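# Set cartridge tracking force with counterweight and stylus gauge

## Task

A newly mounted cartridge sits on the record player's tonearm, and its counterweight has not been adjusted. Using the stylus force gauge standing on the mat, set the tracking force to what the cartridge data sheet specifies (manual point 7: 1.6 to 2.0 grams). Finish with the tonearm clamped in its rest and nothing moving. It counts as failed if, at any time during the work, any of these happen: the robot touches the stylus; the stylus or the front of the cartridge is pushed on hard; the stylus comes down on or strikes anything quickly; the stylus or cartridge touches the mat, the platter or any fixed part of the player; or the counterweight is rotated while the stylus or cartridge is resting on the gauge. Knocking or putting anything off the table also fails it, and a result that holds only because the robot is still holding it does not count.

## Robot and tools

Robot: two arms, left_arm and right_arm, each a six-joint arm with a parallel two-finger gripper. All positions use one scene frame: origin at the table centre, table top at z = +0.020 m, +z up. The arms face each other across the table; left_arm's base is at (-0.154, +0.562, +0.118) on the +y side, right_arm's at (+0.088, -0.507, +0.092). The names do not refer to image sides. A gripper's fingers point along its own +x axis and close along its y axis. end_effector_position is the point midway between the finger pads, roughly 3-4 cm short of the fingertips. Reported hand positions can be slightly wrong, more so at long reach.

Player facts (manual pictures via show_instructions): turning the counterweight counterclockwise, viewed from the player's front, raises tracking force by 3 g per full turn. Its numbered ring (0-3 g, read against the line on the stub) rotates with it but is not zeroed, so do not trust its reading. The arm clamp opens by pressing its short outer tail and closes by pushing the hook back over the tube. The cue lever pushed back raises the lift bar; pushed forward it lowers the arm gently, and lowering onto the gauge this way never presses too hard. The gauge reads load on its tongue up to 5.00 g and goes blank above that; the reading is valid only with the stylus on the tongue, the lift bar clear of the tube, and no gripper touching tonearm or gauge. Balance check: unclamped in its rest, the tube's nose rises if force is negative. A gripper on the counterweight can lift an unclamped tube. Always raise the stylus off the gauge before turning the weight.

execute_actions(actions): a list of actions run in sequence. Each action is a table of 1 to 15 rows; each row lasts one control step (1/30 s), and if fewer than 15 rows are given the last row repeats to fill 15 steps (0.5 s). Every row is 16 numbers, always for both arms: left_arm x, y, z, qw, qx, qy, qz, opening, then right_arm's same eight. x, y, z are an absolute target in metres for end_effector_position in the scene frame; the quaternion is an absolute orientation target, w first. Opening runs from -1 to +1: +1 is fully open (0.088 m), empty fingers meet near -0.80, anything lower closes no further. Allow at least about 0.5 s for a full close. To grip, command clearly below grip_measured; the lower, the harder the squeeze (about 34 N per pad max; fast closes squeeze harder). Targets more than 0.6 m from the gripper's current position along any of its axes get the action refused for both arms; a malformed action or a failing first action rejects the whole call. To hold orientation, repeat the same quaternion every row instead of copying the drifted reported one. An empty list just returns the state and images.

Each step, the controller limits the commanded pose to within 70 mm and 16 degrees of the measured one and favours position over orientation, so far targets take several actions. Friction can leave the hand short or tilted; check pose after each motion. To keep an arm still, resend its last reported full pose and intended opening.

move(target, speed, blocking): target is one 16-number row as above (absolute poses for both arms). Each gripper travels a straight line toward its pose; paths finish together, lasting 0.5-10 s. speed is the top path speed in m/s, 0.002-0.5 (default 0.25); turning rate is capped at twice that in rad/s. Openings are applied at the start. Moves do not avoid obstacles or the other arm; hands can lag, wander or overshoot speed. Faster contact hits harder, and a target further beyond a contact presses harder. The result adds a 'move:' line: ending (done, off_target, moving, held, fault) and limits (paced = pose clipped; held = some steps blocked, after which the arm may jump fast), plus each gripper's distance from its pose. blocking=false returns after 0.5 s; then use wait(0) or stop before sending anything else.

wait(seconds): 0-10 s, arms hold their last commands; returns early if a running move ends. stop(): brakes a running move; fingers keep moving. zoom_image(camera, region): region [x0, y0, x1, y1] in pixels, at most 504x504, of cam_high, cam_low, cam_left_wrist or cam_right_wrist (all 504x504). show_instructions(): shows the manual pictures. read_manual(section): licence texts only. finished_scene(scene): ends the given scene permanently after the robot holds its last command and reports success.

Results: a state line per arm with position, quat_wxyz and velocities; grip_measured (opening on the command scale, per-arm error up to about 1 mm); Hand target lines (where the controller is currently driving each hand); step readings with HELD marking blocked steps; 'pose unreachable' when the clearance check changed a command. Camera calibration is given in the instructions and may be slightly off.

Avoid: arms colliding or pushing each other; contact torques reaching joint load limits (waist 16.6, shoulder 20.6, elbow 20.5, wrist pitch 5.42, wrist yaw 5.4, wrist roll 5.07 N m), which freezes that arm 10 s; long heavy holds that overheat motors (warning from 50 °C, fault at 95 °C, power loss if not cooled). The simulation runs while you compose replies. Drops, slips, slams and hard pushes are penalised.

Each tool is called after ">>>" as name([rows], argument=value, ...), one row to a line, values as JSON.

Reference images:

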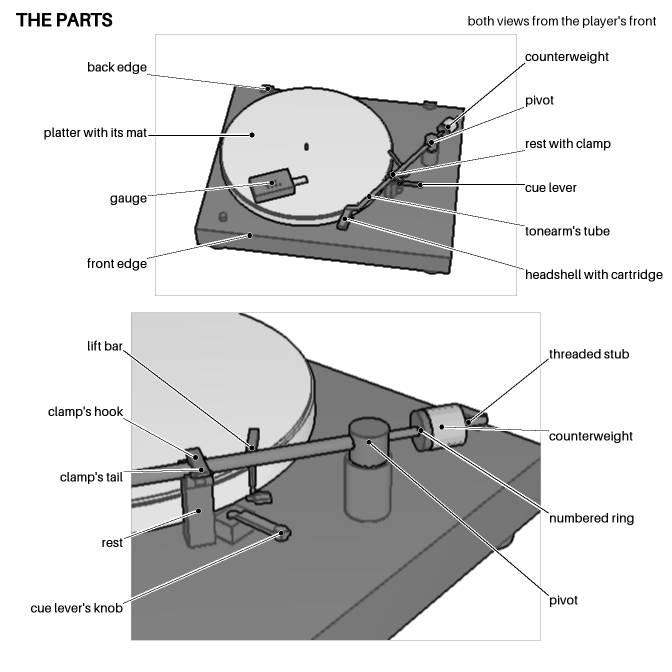

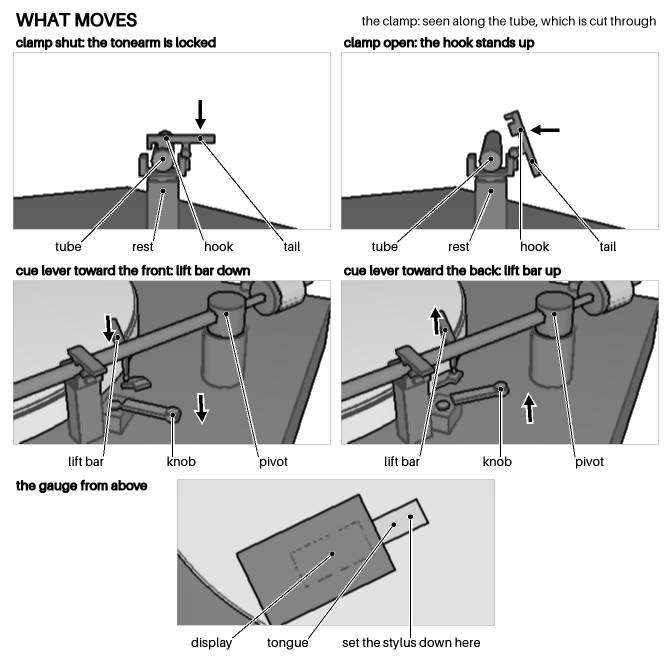

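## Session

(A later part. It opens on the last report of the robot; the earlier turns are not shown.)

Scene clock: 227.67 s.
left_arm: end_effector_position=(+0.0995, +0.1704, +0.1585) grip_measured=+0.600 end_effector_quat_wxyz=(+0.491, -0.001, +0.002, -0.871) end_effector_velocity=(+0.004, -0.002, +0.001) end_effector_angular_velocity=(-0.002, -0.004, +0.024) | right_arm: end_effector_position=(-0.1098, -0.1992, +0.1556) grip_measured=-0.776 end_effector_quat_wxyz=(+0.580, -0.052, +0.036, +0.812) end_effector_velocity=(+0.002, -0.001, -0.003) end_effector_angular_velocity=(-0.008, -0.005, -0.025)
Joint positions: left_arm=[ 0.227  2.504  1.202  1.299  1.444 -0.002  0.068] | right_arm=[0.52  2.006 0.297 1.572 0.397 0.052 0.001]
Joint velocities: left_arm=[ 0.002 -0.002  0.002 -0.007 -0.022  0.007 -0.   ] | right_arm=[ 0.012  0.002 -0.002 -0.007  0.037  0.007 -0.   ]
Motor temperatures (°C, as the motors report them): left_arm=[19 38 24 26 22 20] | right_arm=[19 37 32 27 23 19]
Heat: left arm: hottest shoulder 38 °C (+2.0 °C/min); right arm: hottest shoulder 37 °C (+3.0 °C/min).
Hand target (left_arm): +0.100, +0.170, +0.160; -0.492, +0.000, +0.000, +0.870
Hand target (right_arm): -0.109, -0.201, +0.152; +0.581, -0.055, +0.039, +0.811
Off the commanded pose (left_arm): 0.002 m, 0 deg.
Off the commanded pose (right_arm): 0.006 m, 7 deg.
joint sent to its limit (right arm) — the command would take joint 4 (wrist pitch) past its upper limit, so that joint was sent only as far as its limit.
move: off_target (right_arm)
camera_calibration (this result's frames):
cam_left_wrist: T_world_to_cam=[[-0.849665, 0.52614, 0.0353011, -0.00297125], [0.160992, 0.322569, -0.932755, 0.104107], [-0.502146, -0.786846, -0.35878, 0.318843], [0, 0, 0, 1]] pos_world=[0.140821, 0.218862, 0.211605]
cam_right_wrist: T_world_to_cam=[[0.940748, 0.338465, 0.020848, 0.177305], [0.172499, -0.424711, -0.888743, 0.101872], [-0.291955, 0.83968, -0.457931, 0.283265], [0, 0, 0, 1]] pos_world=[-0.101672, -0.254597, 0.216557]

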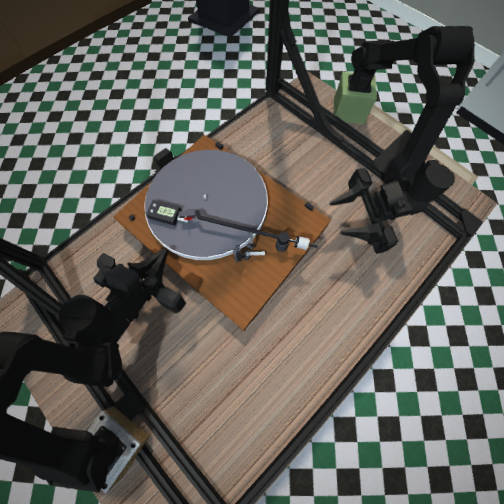

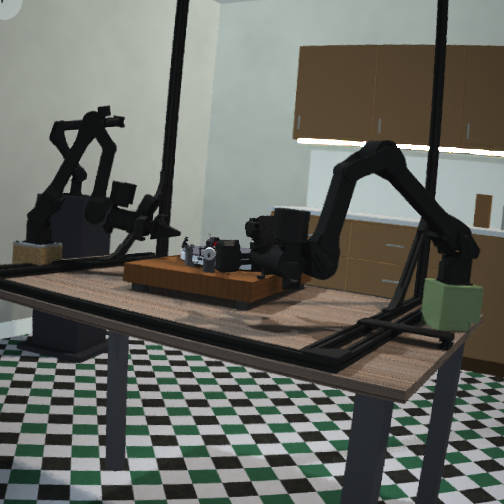

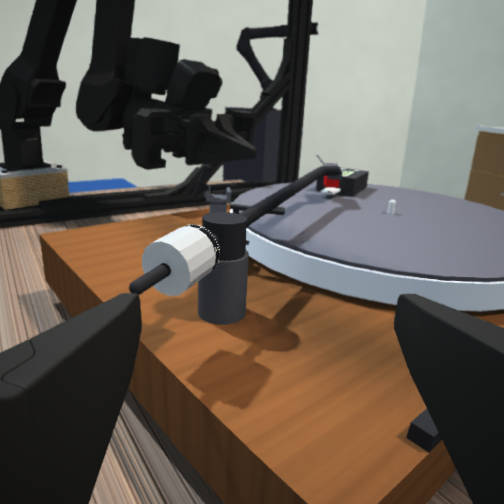

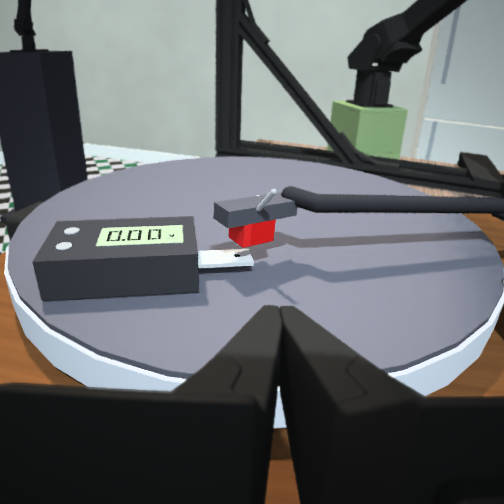

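>>> move(target=[0.11,0.187,0.16,0.492,0,0,-0.870,0.6,0.04,-0.1,0.2,0.23,-0.446,0.12,0.857,-0.3])

>>> move(target=[0.11,0.187,0.16,0.492,0,0,-0.870,0.6,0.039,-0.016,0.15,0.116,-0.458,0.06,0.879,-0.3], speed=0.08)

Scene clock: 240.50 s.
left_arm: end_effector_position=(+0.1110, +0.1850, +0.1585) grip_measured=+0.600 end_effector_quat_wxyz=(+0.494, -0.000, +0.001, -0.869) end_effector_velocity=(+0.001, -0.002, +0.001) end_effector_angular_velocity=(+0.005, +0.008, +0.005) | right_arm: end_effector_position=(+0.0377, -0.1013, +0.2015) grip_measured=-0.300 end_effector_quat_wxyz=(+0.229, -0.444, +0.117, +0.858) end_effector_velocity=(-0.000, -0.004, -0.001) end_effector_angular_velocity=(-0.020, +0.003, +0.018)
Joint positions: left_arm=[ 0.271  2.504  1.199  1.306  1.482 -0.002  0.068] | right_arm=[-0.279  1.87   1.395 -0.793 -0.545 -1.033  0.024]
Joint velocities: left_arm=[-0.002 -0.002  0.002 -0.007 -0.007 -0.007 -0.   ] | right_arm=[-0.002  0.007  0.012 -0.037 -0.007 -0.022  0.   ]
Motor temperatures (°C, as the motors report them): left_arm=[19 39 24 26 22 20] | right_arm=[19 34 31 30 23 19]
Heat: left arm: hottest shoulder 39 °C (+2.0 °C/min); right arm: hottest shoulder 34 °C (-1.0 °C/min).
Hand target (left_arm): +0.110, +0.187, +0.160; -0.492, +0.000, -0.000, +0.870
Hand target (right_arm): +0.040, -0.099, +0.199; +0.228, -0.447, +0.119, +0.857
Off the commanded pose (left_arm): 0.003 m, 0 deg.
Off the commanded pose (right_arm): 0.003 m, 0 deg.
move: done
camera_calibration (this result's frames):
cam_left_wrist: T_world_to_cam=[[-0.852952, 0.521015, 0.0318914, 0.000956674], [0.16155, 0.321582, -0.932999, 0.0976579], [-0.496362, -0.790651, -0.358464, 0.336151], [0, 0, 0, 1]] pos_world=[0.151892, 0.233875, 0.211582]
cam_right_wrist: T_world_to_cam=[[0.476647, 0.879078, 0.00545072, 0.0798459], [0.8487, -0.458542, -0.26353, 0.00385215], [-0.229164, 0.130237, -0.964636, 0.292963], [0, 0, 0, 1]] pos_world=[0.025809, -0.106579, 0.283183]

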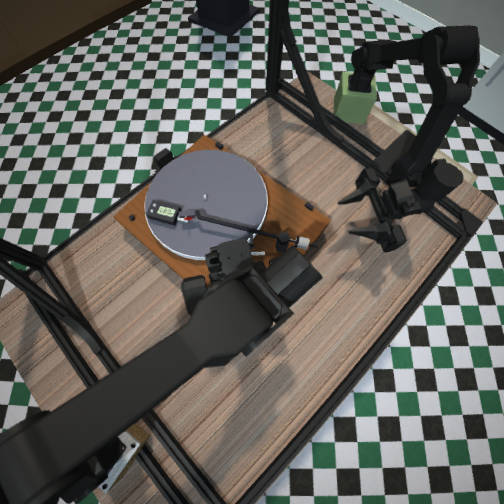

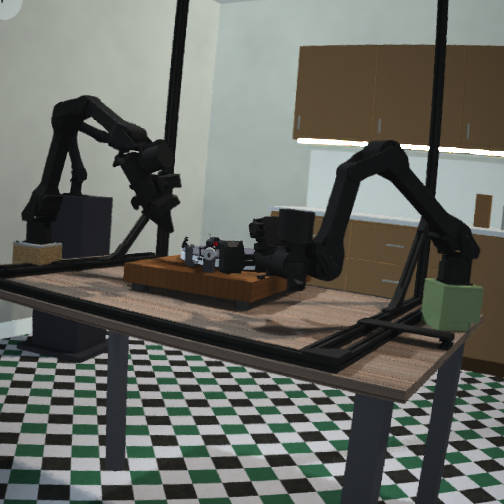

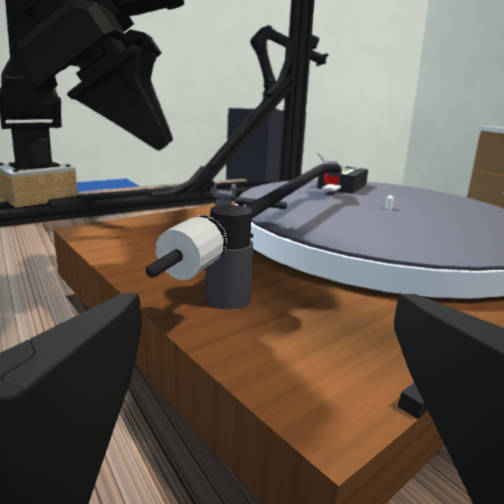

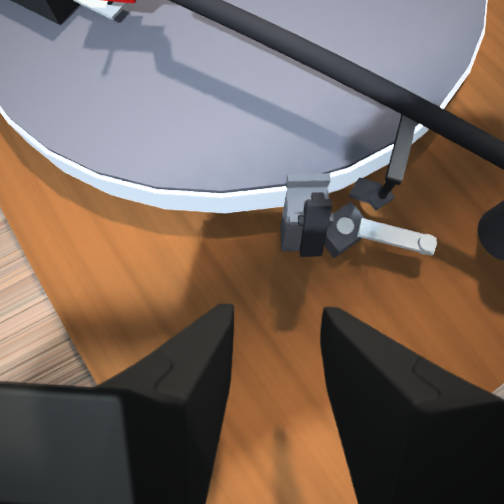

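Scene clock: 242.63 s.
left_arm: end_effector_position=(+0.1109, +0.1851, +0.1584) grip_measured=+0.600 end_effector_quat_wxyz=(+0.494, -0.000, +0.001, -0.870) end_effector_velocity=(-0.001, -0.001, -0.002) end_effector_angular_velocity=(+0.011, +0.016, +0.005) | right_arm: end_effector_position=(+0.0376, -0.0174, +0.1557) grip_measured=-0.300 end_effector_quat_wxyz=(+0.119, -0.459, +0.056, +0.879) end_effector_velocity=(+0.000, +0.000, +0.001) end_effector_angular_velocity=(+0.002, +0.006, +0.005)
Joint positions: left_arm=[ 0.271  2.504  1.199  1.306  1.482 -0.002  0.068] | right_arm=[-0.28   2.361  1.981 -1.046 -0.595 -1.335  0.024]
Joint velocities: left_arm=[-0.002  0.002 -0.002 -0.007 -0.007 -0.007 -0.   ] | right_arm=[-0.002  0.002  0.007 -0.007 -0.007 -0.007 -0.   ]
Motor temperatures (°C, as the motors report them): left_arm=[19 39 24 26 22 20] | right_arm=[19 34 31 29 23 19]
Heat: left arm: hottest shoulder 39 °C (+2.0 °C/min); right arm: hottest shoulder 34 °C (-1.0 °C/min).
Hand target (left_arm): +0.110, +0.187, +0.160; -0.492, +0.000, +0.000, +0.871
Hand target (right_arm): +0.039, -0.016, +0.150; +0.116, -0.458, +0.060, +0.879
Off the commanded pose (left_arm): 0.003 m, 0 deg.
Off the commanded pose (right_arm): 0.006 m, 1 deg.
move: done
camera_calibration (this result's frames):
cam_left_wrist: T_world_to_cam=[[-0.852743, 0.521333, 0.0322715, 0.000675658], [0.161384, 0.321729, -0.932977, 0.0975668], [-0.496774, -0.790381, -0.358487, 0.336127], [0, 0, 0, 1]] pos_world=[0.15181, 0.233926, 0.211503]
cam_right_wrist: T_world_to_cam=[[0.236663, 0.971488, 0.0141786, 0.0157135], [0.939786, -0.225188, -0.257086, 0.0300499], [-0.246564, 0.0741678, -0.966284, 0.237747], [0, 0, 0, 1]] pos_world=[0.0266604, -0.0261317, 0.237233]

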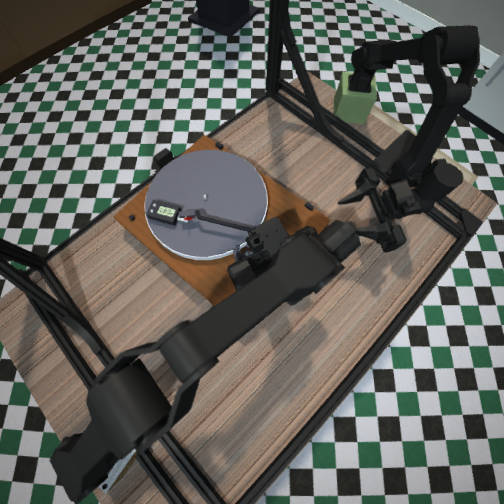

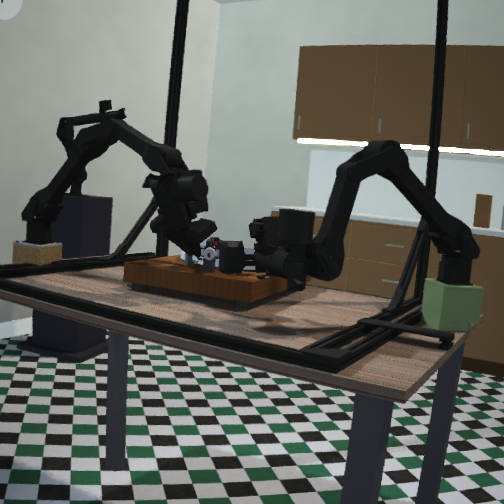

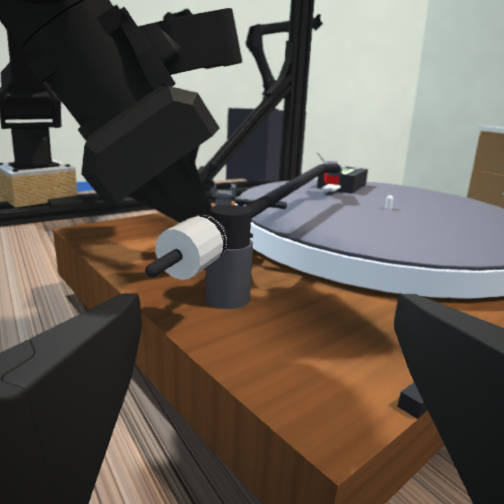

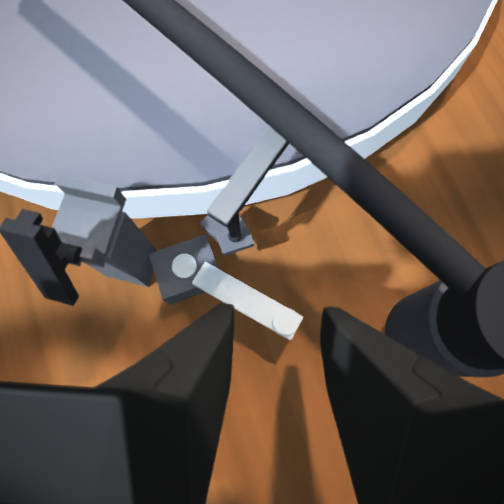

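>>> move(target=[0.11,0.187,0.16,0.492,0,0,-0.870,0.6,0.03,-0.03,0.185,0.116,-0.458,0.06,0.879,-0.9], speed=0.08)

>>> move(target=[0.11,0.187,0.16,0.492,0,0,-0.870,0.6,0.017,-0.013,0.155,0.596,-0.38,0.38,0.596,-0.9], speed=0.2)

Scene clock: 253.47 s.
left_arm: end_effector_position=(+0.1110, +0.1852, +0.1585) grip_measured=+0.600 end_effector_quat_wxyz=(+0.494, -0.000, +0.001, -0.869) end_effector_velocity=(-0.000, -0.003, -0.001) end_effector_angular_velocity=(+0.024, +0.037, +0.015) | right_arm: end_effector_position=(+0.0315, -0.0288, +0.1780) grip_measured=-0.776 end_effector_quat_wxyz=(+0.114, -0.459, +0.063, +0.879) end_effector_velocity=(+0.000, +0.001, +0.001) end_effector_angular_velocity=(+0.004, +0.008, -0.007)
Joint positions: left_arm=[ 0.271  2.504  1.198  1.306  1.482 -0.002  0.068] | right_arm=[-0.269  2.309  1.982 -1.111 -0.595 -1.325  0.001]
Joint velocities: left_arm=[-0.007 -0.002 -0.002 -0.022 -0.022 -0.022 -0.   ] | right_arm=[-0.002 -0.002 -0.002  0.007 -0.007  0.007  0.   ]
Motor temperatures (°C, as the motors report them): left_arm=[19 39 23 26 22 20] | right_arm=[19 36 32 28 24 19]
Heat: left arm: hottest shoulder 39 °C (+2.0 °C/min); right arm: hottest shoulder 36 °C (-2.0 °C/min).
Hand target (left_arm): +0.110, +0.187, +0.160; -0.492, -0.000, +0.000, +0.870
Hand target (right_arm): +0.030, -0.030, +0.185; +0.116, -0.458, +0.060, +0.879
Off the commanded pose (left_arm): 0.003 m, 0 deg.
Off the commanded pose (right_arm): 0.007 m, 0 deg.
move: done
camera_calibration (this result's frames):
cam_left_wrist: T_world_to_cam=[[-0.852942, 0.521007, 0.0322715, 0.000765483], [0.161262, 0.321791, -0.932977, 0.0975854], [-0.496472, -0.790571, -0.358487, 0.336312], [0, 0, 0, 1]] pos_world=[0.151886, 0.234078, 0.211584]
cam_right_wrist: T_world_to_cam=[[0.234136, 0.972194, -0.00448127, 0.0312833], [0.939773, -0.227503, -0.255087, 0.0384627], [-0.249013, 0.0555135, -0.966908, 0.258256], [0, 0, 0, 1]] pos_world=[0.0208385, -0.0359998, 0.259661]

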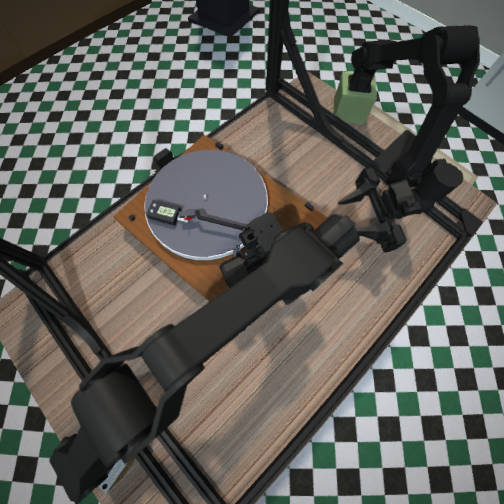

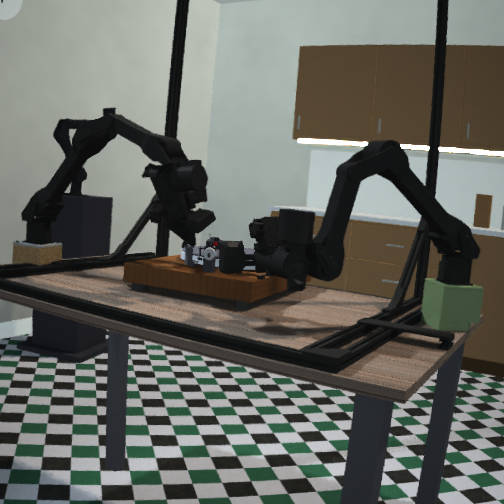

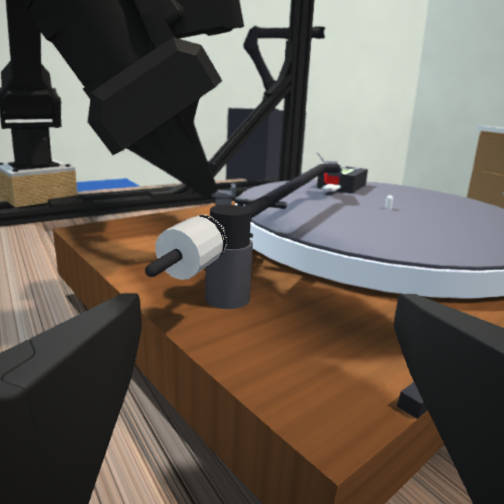

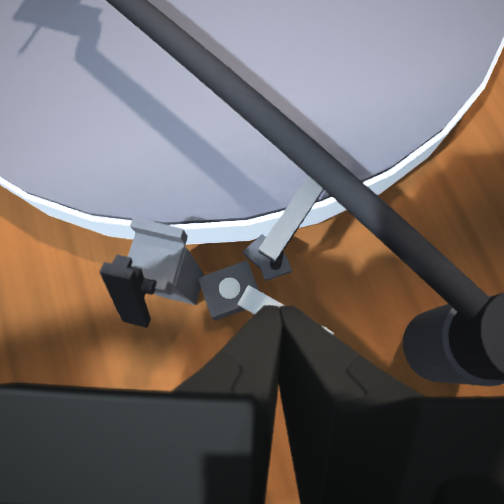

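Scene clock: 257.27 s.
left_arm: end_effector_position=(+0.1109, +0.1853, +0.1584) grip_measured=+0.600 end_effector_quat_wxyz=(+0.494, -0.001, +0.001, -0.869) end_effector_velocity=(-0.001, -0.000, -0.002) end_effector_angular_velocity=(+0.019, +0.028, +0.005) | right_arm: end_effector_position=(+0.0182, -0.0148, +0.1601) grip_measured=-0.776 end_effector_quat_wxyz=(+0.596, -0.378, +0.378, +0.599) end_effector_velocity=(+0.000, +0.001, +0.003) end_effector_angular_velocity=(+0.001, +0.010, -0.006)
Joint positions: left_arm=[ 0.271  2.504  1.198  1.306  1.482 -0.002  0.068] | right_arm=[-0.05   2.131  1.644 -0.645  0.066  0.144  0.001]
Joint velocities: left_arm=[-0.002 -0.002 -0.007 -0.022 -0.007 -0.007 -0.   ] | right_arm=[-0.002 -0.002  0.007 -0.007 -0.007  0.007 -0.   ]
Motor temperatures (°C, as the motors report them): left_arm=[19 39 23 26 22 20] | right_arm=[19 37 32 28 24 19]
Heat: left arm: hottest shoulder 39 °C (+2.0 °C/min); right arm: hottest shoulder 37 °C (-1.0 °C/min).
Hand target (left_arm): +0.110, +0.187, +0.160; -0.492, +0.000, -0.000, +0.870
Hand target (right_arm): +0.017, -0.013, +0.156; +0.597, -0.380, +0.380, +0.596
Off the commanded pose (left_arm): 0.003 m, 0 deg.
Off the commanded pose (right_arm): 0.006 m, 0 deg.
move: done
camera_calibration (this result's frames):
cam_left_wrist: T_world_to_cam=[[-0.852932, 0.521, 0.0326516, 0.00062409], [0.160973, 0.321999, -0.932954, 0.097498], [-0.496583, -0.79049, -0.358511, 0.336291], [0, 0, 0, 1]] pos_world=[0.151834, 0.234115, 0.211505]
cam_right_wrist: T_world_to_cam=[[0.999623, 0.0272753, -0.00330302, -0.00744637], [0.0268478, -0.995267, -0.0934004, 0.0289428], [-0.00583491, 0.0932765, -0.995623, 0.23766], [0, 0, 0, 1]] pos_world=[0.00805323, 0.00684083, 0.239298]

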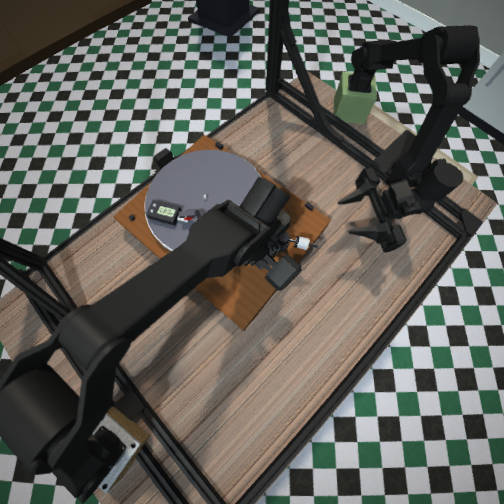

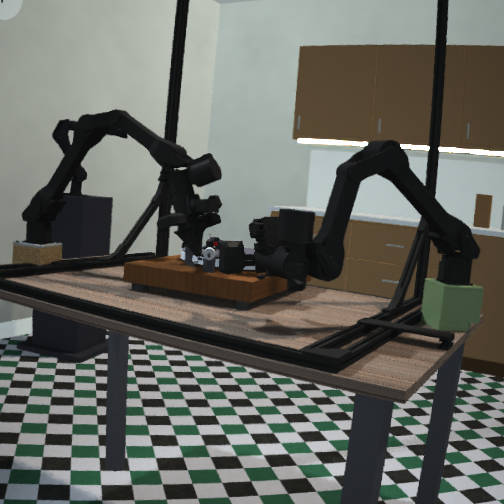

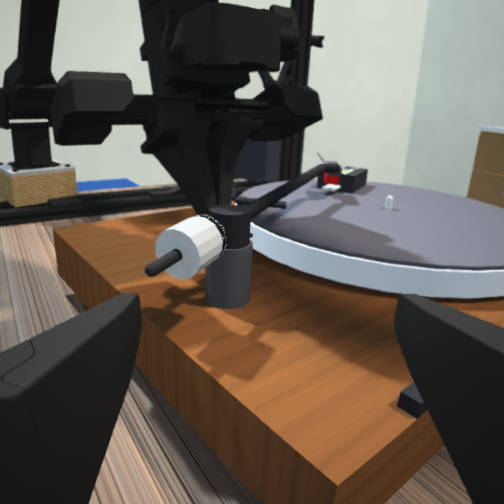

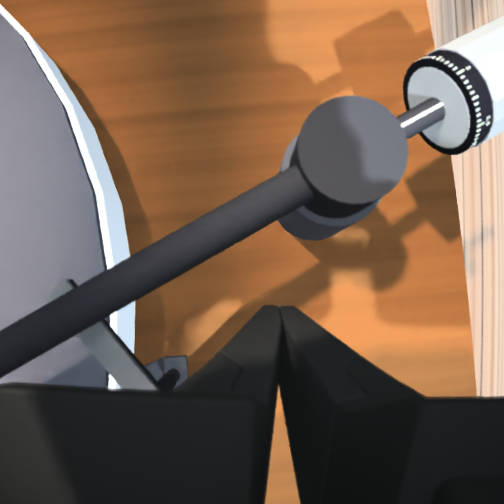

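>>> move(target=[0.11,0.187,0.16,0.492,0,0,-0.870,0.6,0.018,-0.009,0.125,0.596,-0.38,0.38,0.596,-0.9], speed=0.03)

>>> move(target=[0.11,0.187,0.16,0.492,0,0,-0.870,0.6,0.021,-0.037,0.134,0.596,-0.38,0.38,0.596,-0.9], speed=0.015)

>>> zoom_image(camera="cam_low", region=[160, 210, 240, 280])

Scene clock: 264.13 s.
left_arm: end_effector_position=(+0.1109, +0.1853, +0.1584) grip_measured=+0.600 end_effector_quat_wxyz=(+0.494, -0.001, +0.001, -0.869) end_effector_velocity=(-0.001, -0.001, -0.003) end_effector_angular_velocity=(+0.019, +0.028, +0.005) | right_arm: end_effector_position=(+0.0169, -0.0051, +0.1400) grip_measured=-0.776 end_effector_quat_wxyz=(+0.601, -0.369, +0.372, +0.604) end_effector_velocity=(-0.000, +0.002, -0.002) end_effector_angular_velocity=(+0.001, +0.004, +0.007)
Joint positions: left_arm=[ 0.271  2.504  1.197  1.306  1.482 -0.002  0.068] | right_arm=[-0.05   2.175  1.621 -0.554  0.068  0.145  0.001]
Joint velocities: left_arm=[-0.002  0.002 -0.002 -0.022 -0.007 -0.007  0.   ] | right_arm=[-0.002  0.007  0.002  0.007 -0.007 -0.007 -0.   ]
Motor temperatures (°C, as the motors report them): left_arm=[19 40 23 26 22 20] | right_arm=[19 38 32 28 24 19]
Heat: left arm: hottest shoulder 40 °C (+3.0 °C/min); right arm: hottest shoulder 38 °C (+0.0 °C/min).
Hand target (left_arm): +0.110, +0.187, +0.160; -0.492, -0.000, +0.000, +0.870
Hand target (right_arm): +0.018, -0.010, +0.125; +0.596, -0.380, +0.380, +0.596
Off the commanded pose (left_arm): 0.002 m, 0 deg.
Off the commanded pose (right_arm): 0.016 m, 2 deg.
move: off_target (right_arm)
camera_calibration (this result's frames):
cam_left_wrist: T_world_to_cam=[[-0.852932, 0.521, 0.0326516, 0.000541694], [0.160973, 0.321999, -0.932954, 0.0974496], [-0.496583, -0.79049, -0.358511, 0.336279], [0, 0, 0, 1]] pos_world=[0.151766, 0.234165, 0.211458]
cam_right_wrist: T_world_to_cam=[[0.999645, 0.0260357, -0.00561205, -0.00610145], [0.025192, -0.992691, -0.118021, 0.0403201], [-0.00864379, 0.117838, -0.992995, 0.216453], [0, 0, 0, 1]] pos_world=[0.00695452, 0.0146779, 0.219661]

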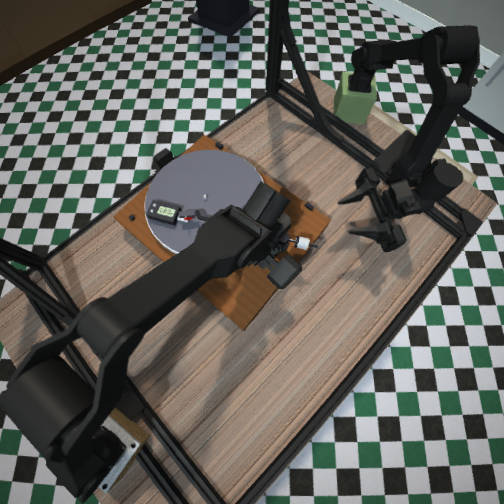

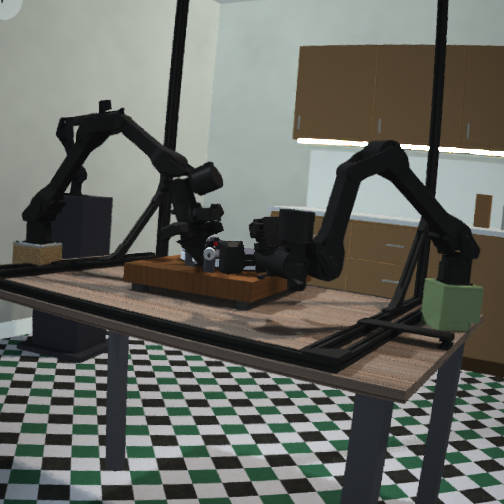

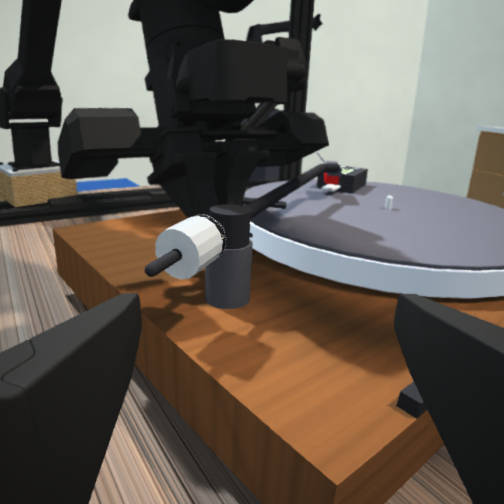

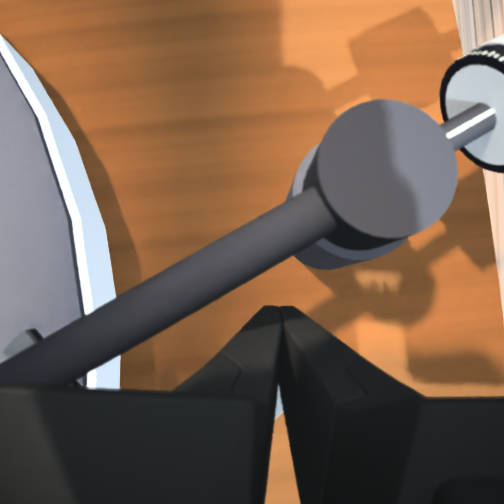

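Scene clock: 266.53 s.
left_arm: end_effector_position=(+0.1107, +0.1854, +0.1583) grip_measured=+0.600 end_effector_quat_wxyz=(+0.494, -0.001, +0.001, -0.870) end_effector_velocity=(-0.001, -0.001, -0.003) end_effector_angular_velocity=(+0.020, +0.028, +0.005) | right_arm: end_effector_position=(+0.0228, -0.0147, +0.1406) grip_measured=-0.776 end_effector_quat_wxyz=(+0.613, -0.355, +0.367, +0.603) end_effector_velocity=(-0.002, -0.003, +0.000) end_effector_angular_velocity=(-0.010, +0.014, +0.014)
Joint positions: left_arm=[ 0.271  2.504  1.197  1.306  1.482 -0.002  0.068] | right_arm=[-0.055  2.118  1.52  -0.479  0.077  0.159  0.001]
Joint velocities: left_arm=[-0.002  0.002 -0.002 -0.022 -0.007 -0.007 -0.   ] | right_arm=[-0.002 -0.007 -0.007 -0.007 -0.022 -0.007 -0.   ]
Motor temperatures (°C, as the motors report them): left_arm=[19 40 23 26 22 20] | right_arm=[19 39 32 28 24 19]
Heat: left arm: hottest shoulder 40 °C (+3.0 °C/min); right arm: hottest shoulder 39 °C (+2.0 °C/min).
Hand target (left_arm): +0.110, +0.187, +0.160; -0.492, +0.000, -0.000, +0.871
Hand target (right_arm): +0.021, -0.036, +0.134; +0.596, -0.380, +0.380, +0.596
Off the commanded pose (left_arm): 0.002 m, 0 deg.
Off the commanded pose (right_arm): 0.023 m, 4 deg.
move: off_target (right_arm)
camera_calibration (this result's frames):
cam_left_wrist: T_world_to_cam=[[-0.852713, 0.521311, 0.0334119, 0.000201706], [0.160519, 0.322355, -0.93291, 0.0973194], [-0.497106, -0.790141, -0.358557, 0.336245], [0, 0, 0, 1]] pos_world=[0.1517, 0.234204, 0.211346]
cam_right_wrist: T_world_to_cam=[[0.99996, 0.00431365, -0.00780513, -0.0117717], [0.00310071, -0.988798, -0.149228, 0.0355801], [-0.00836141, 0.149198, -0.988772, 0.218193], [0, 0, 0, 1]] pos_world=[0.0134853, 0.00267832, 0.220961]

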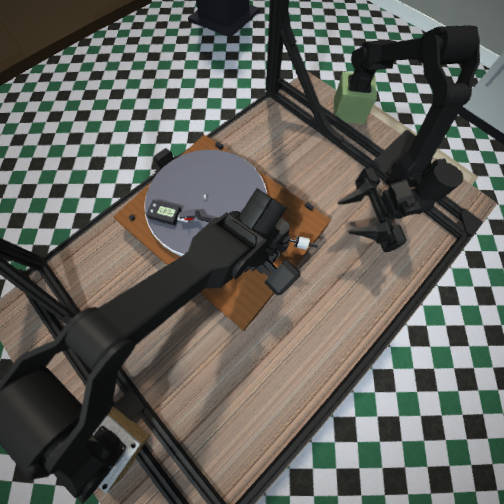

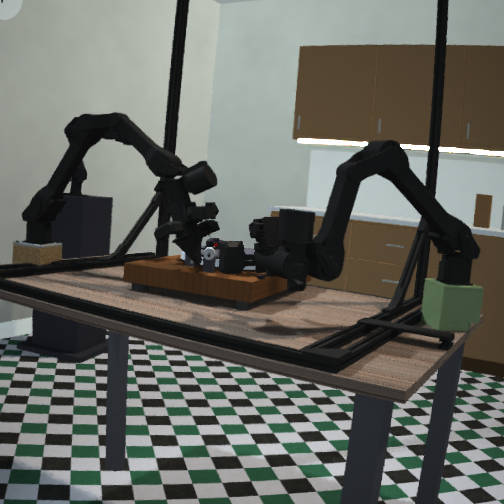

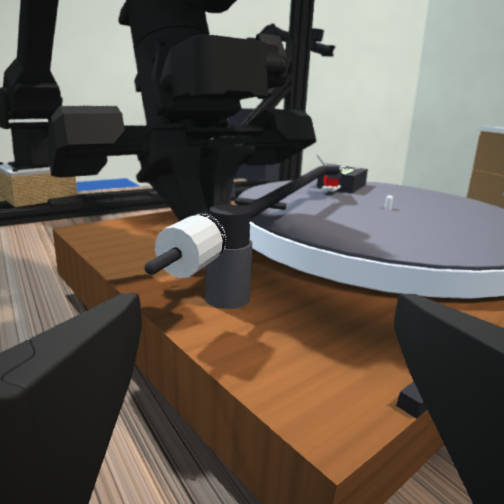

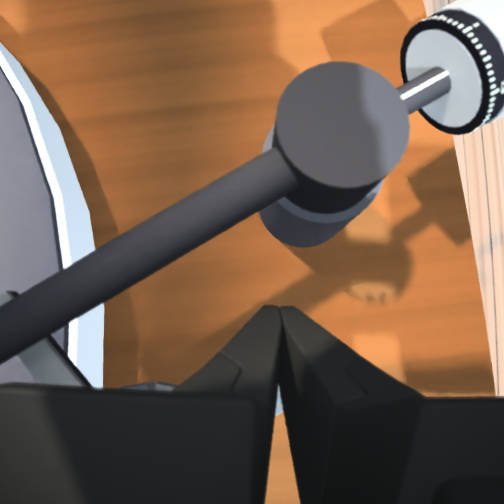

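Region (160, 210, 240, 280) of cam_low's 504x504 image, scaled by 6.300, with more detail than that image has; it fills the top 441 rows of this view, and the rest is white.

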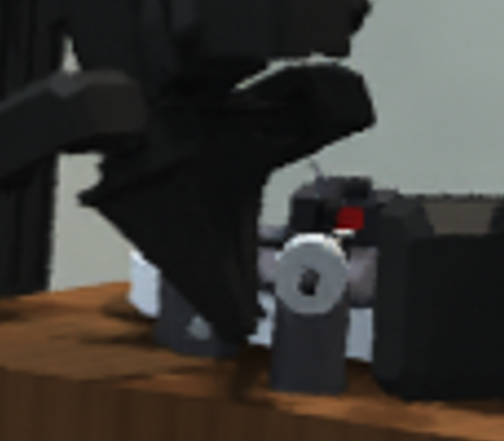

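Blocked by the hook/rest, but it's lowering. Back off and look.

>>> move(target=[0.11,0.187,0.16,0.492,0,0,-0.870,0.6,0.03,-0.015,0.19,0.596,-0.38,0.38,0.596,-0.9], speed=0.05)

>>> move(target=[0.11,0.187,0.16,0.492,0,0,-0.870,0.6,0.03,-0.1,0.22,0.23,-0.446,0.12,0.857,-0.9])

>>> zoom_image(camera="cam_high", region=[135, 190, 215, 240])

Scene clock: 273.90 s.
left_arm: end_effector_position=(+0.1107, +0.1855, +0.1582) grip_measured=+0.600 end_effector_quat_wxyz=(+0.494, -0.001, +0.001, -0.870) end_effector_velocity=(+0.001, -0.001, -0.001) end_effector_angular_velocity=(+0.018, +0.029, +0.020) | right_arm: end_effector_position=(+0.0292, -0.0171, +0.1810) grip_measured=-0.776 end_effector_quat_wxyz=(+0.594, -0.386, +0.385, +0.591) end_effector_velocity=(-0.000, +0.002, +0.000) end_effector_angular_velocity=(+0.006, +0.005, +0.007)
Joint positions: left_arm=[ 0.271  2.504  1.197  1.306  1.482 -0.001  0.068] | right_arm=[-0.073  2.117  1.717 -0.757  0.06   0.128  0.001]
Joint velocities: left_arm=[-0.002 -0.002 -0.007 -0.007 -0.022 -0.022  0.   ] | right_arm=[-0.002  0.002  0.002  0.007 -0.007 -0.007 -0.   ]
Motor temperatures (°C, as the motors report them): left_arm=[19 40 23 26 22 20] | right_arm=[19 42 31 30 24 20]
Heat: left arm: hottest shoulder 40 °C (+2.0 °C/min); right arm: hottest shoulder 42 °C (+5.0 °C/min).
Hand target (left_arm): +0.110, +0.187, +0.160; -0.492, -0.000, +0.000, +0.870
Hand target (right_arm): +0.030, -0.015, +0.190; +0.596, -0.380, +0.380, +0.596
Off the commanded pose (left_arm): 0.002 m, 0 deg.
Off the commanded pose (right_arm): 0.009 m, 1 deg.
move: off_target (right_arm)
camera_calibration (this result's frames):
cam_left_wrist: T_world_to_cam=[[-0.852723, 0.521317, 0.0330306, 0.000179623], [0.160825, 0.322173, -0.93292, 0.0972727], [-0.496989, -0.790211, -0.358565, 0.336235], [0, 0, 0, 1]] pos_world=[0.151614, 0.234264, 0.211304]
cam_right_wrist: T_world_to_cam=[[0.999757, 0.021988, 0.00167675, -0.0192521], [0.0220511, -0.997464, -0.0676687, 0.0237843], [0.000184602, 0.0676893, -0.997706, 0.258487], [0, 0, 0, 1]] pos_world=[0.0186752, 0.00665044, 0.259536]

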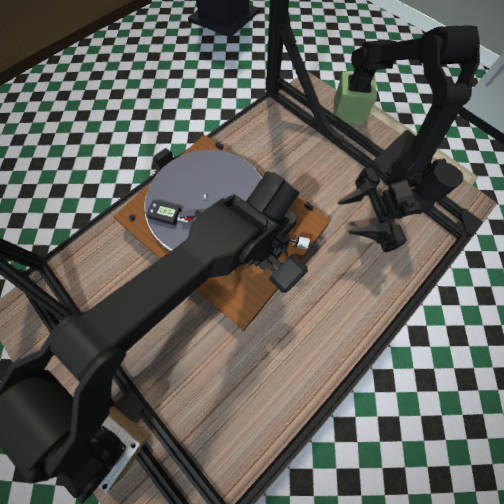

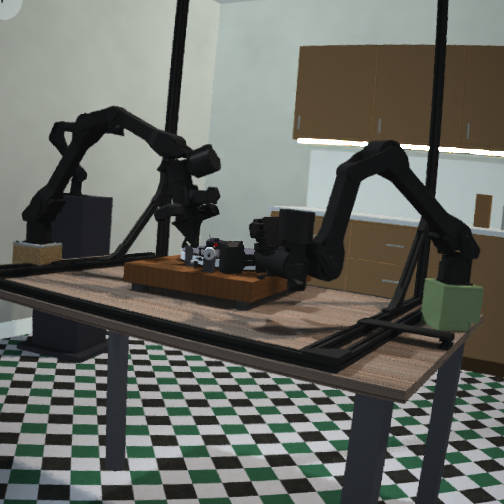

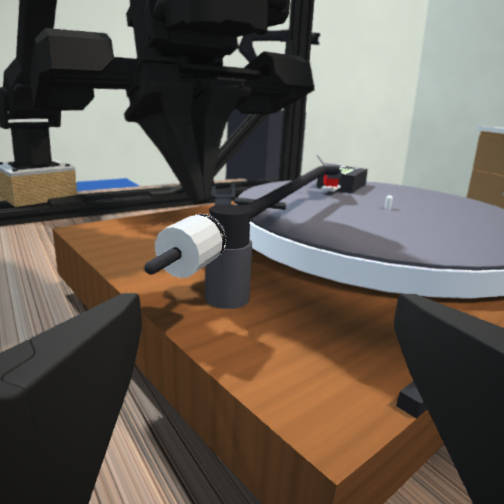

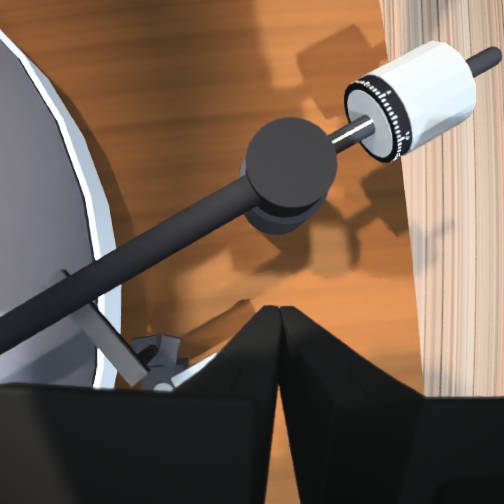

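Scene clock: 276.50 s.
left_arm: end_effector_position=(+0.1107, +0.1855, +0.1582) grip_measured=+0.600 end_effector_quat_wxyz=(+0.494, -0.001, +0.001, -0.870) end_effector_velocity=(-0.000, -0.001, -0.000) end_effector_angular_velocity=(+0.001, -0.000, +0.005) | right_arm: end_effector_position=(+0.0292, -0.1006, +0.2128) grip_measured=-0.776 end_effector_quat_wxyz=(+0.227, -0.448, +0.128, +0.855) end_effector_velocity=(+0.000, -0.002, -0.001) end_effector_angular_velocity=(-0.000, +0.016, +0.017)
Joint positions: left_arm=[ 0.271  2.504  1.197  1.306  1.482 -0.001  0.068] | right_arm=[-0.253  1.871  1.448 -0.851 -0.531 -0.999  0.001]
Joint velocities: left_arm=[-0.002 -0.002 -0.002 -0.007 -0.007  0.007 -0.   ] | right_arm=[-0.007  0.002 -0.002 -0.007 -0.022 -0.022 -0.   ]
Motor temperatures (°C, as the motors report them): left_arm=[19 40 23 26 22 20] | right_arm=[19 42 31 29 24 20]
Heat: left arm: hottest shoulder 40 °C (+2.0 °C/min); right arm: hottest shoulder 42 °C (+5.1 °C/min).
Hand target (left_arm): +0.110, +0.187, +0.160; -0.492, -0.000, +0.000, +0.870
Hand target (right_arm): +0.030, -0.100, +0.220; +0.230, -0.446, +0.120, +0.857
Off the commanded pose (left_arm): 0.002 m, 0 deg.
Off the commanded pose (right_arm): 0.007 m, 1 deg.
move: done
camera_calibration (this result's frames):
cam_left_wrist: T_world_to_cam=[[-0.852723, 0.521317, 0.0330306, 0.000179623], [0.160825, 0.322173, -0.93292, 0.0972727], [-0.496989, -0.790211, -0.358565, 0.336235], [0, 0, 0, 1]] pos_world=[0.151614, 0.234264, 0.211304]
cam_right_wrist: T_world_to_cam=[[0.481928, 0.876107, -0.0134731, 0.0867935], [0.847041, -0.469764, -0.248683, 0.0101252], [-0.224202, 0.108435, -0.968491, 0.30031], [0, 0, 0, 1]] pos_world=[0.0169253, -0.103848, 0.294534]

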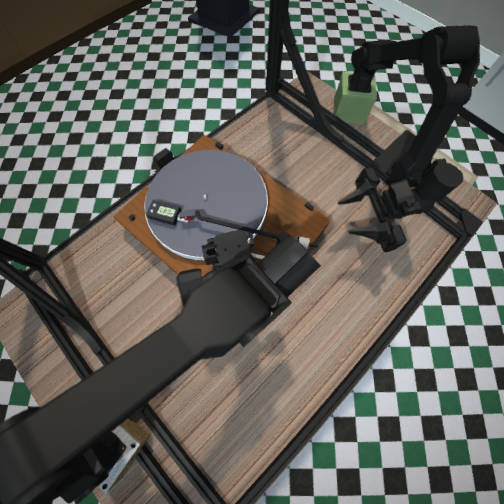

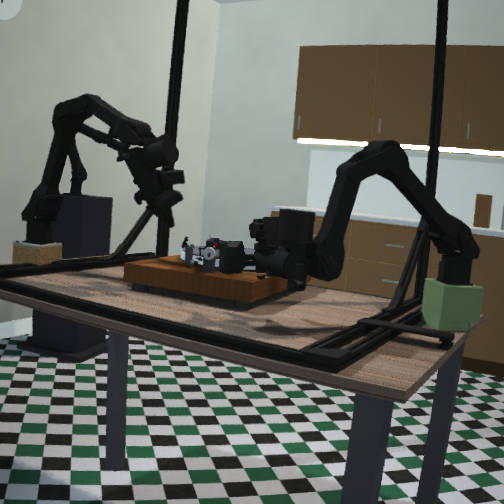

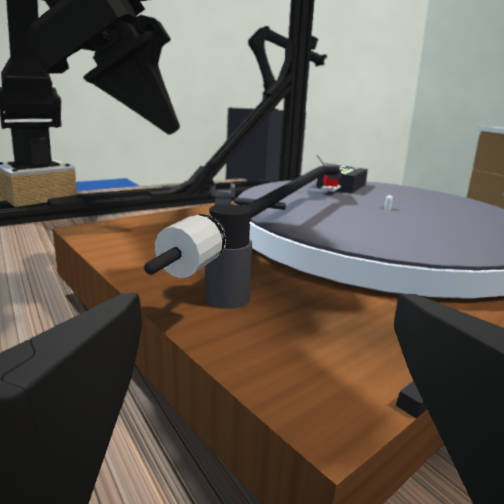

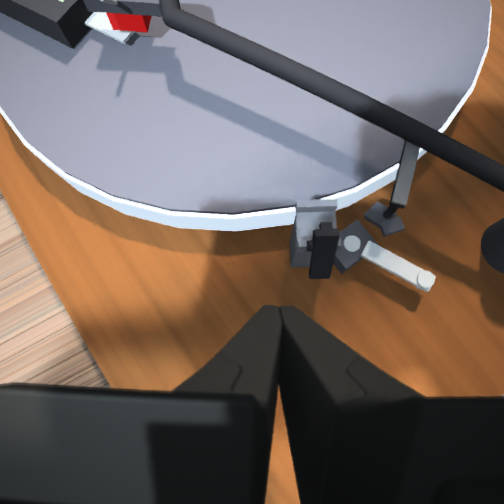

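Region (135, 190, 215, 240) of cam_high's 504x504 image, scaled by 6.300, with more detail than that image has; it fills the top 315 rows of this view, and the rest is white.

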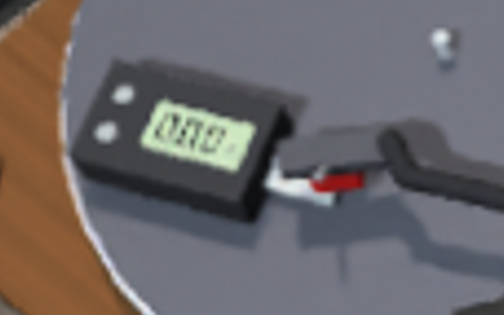

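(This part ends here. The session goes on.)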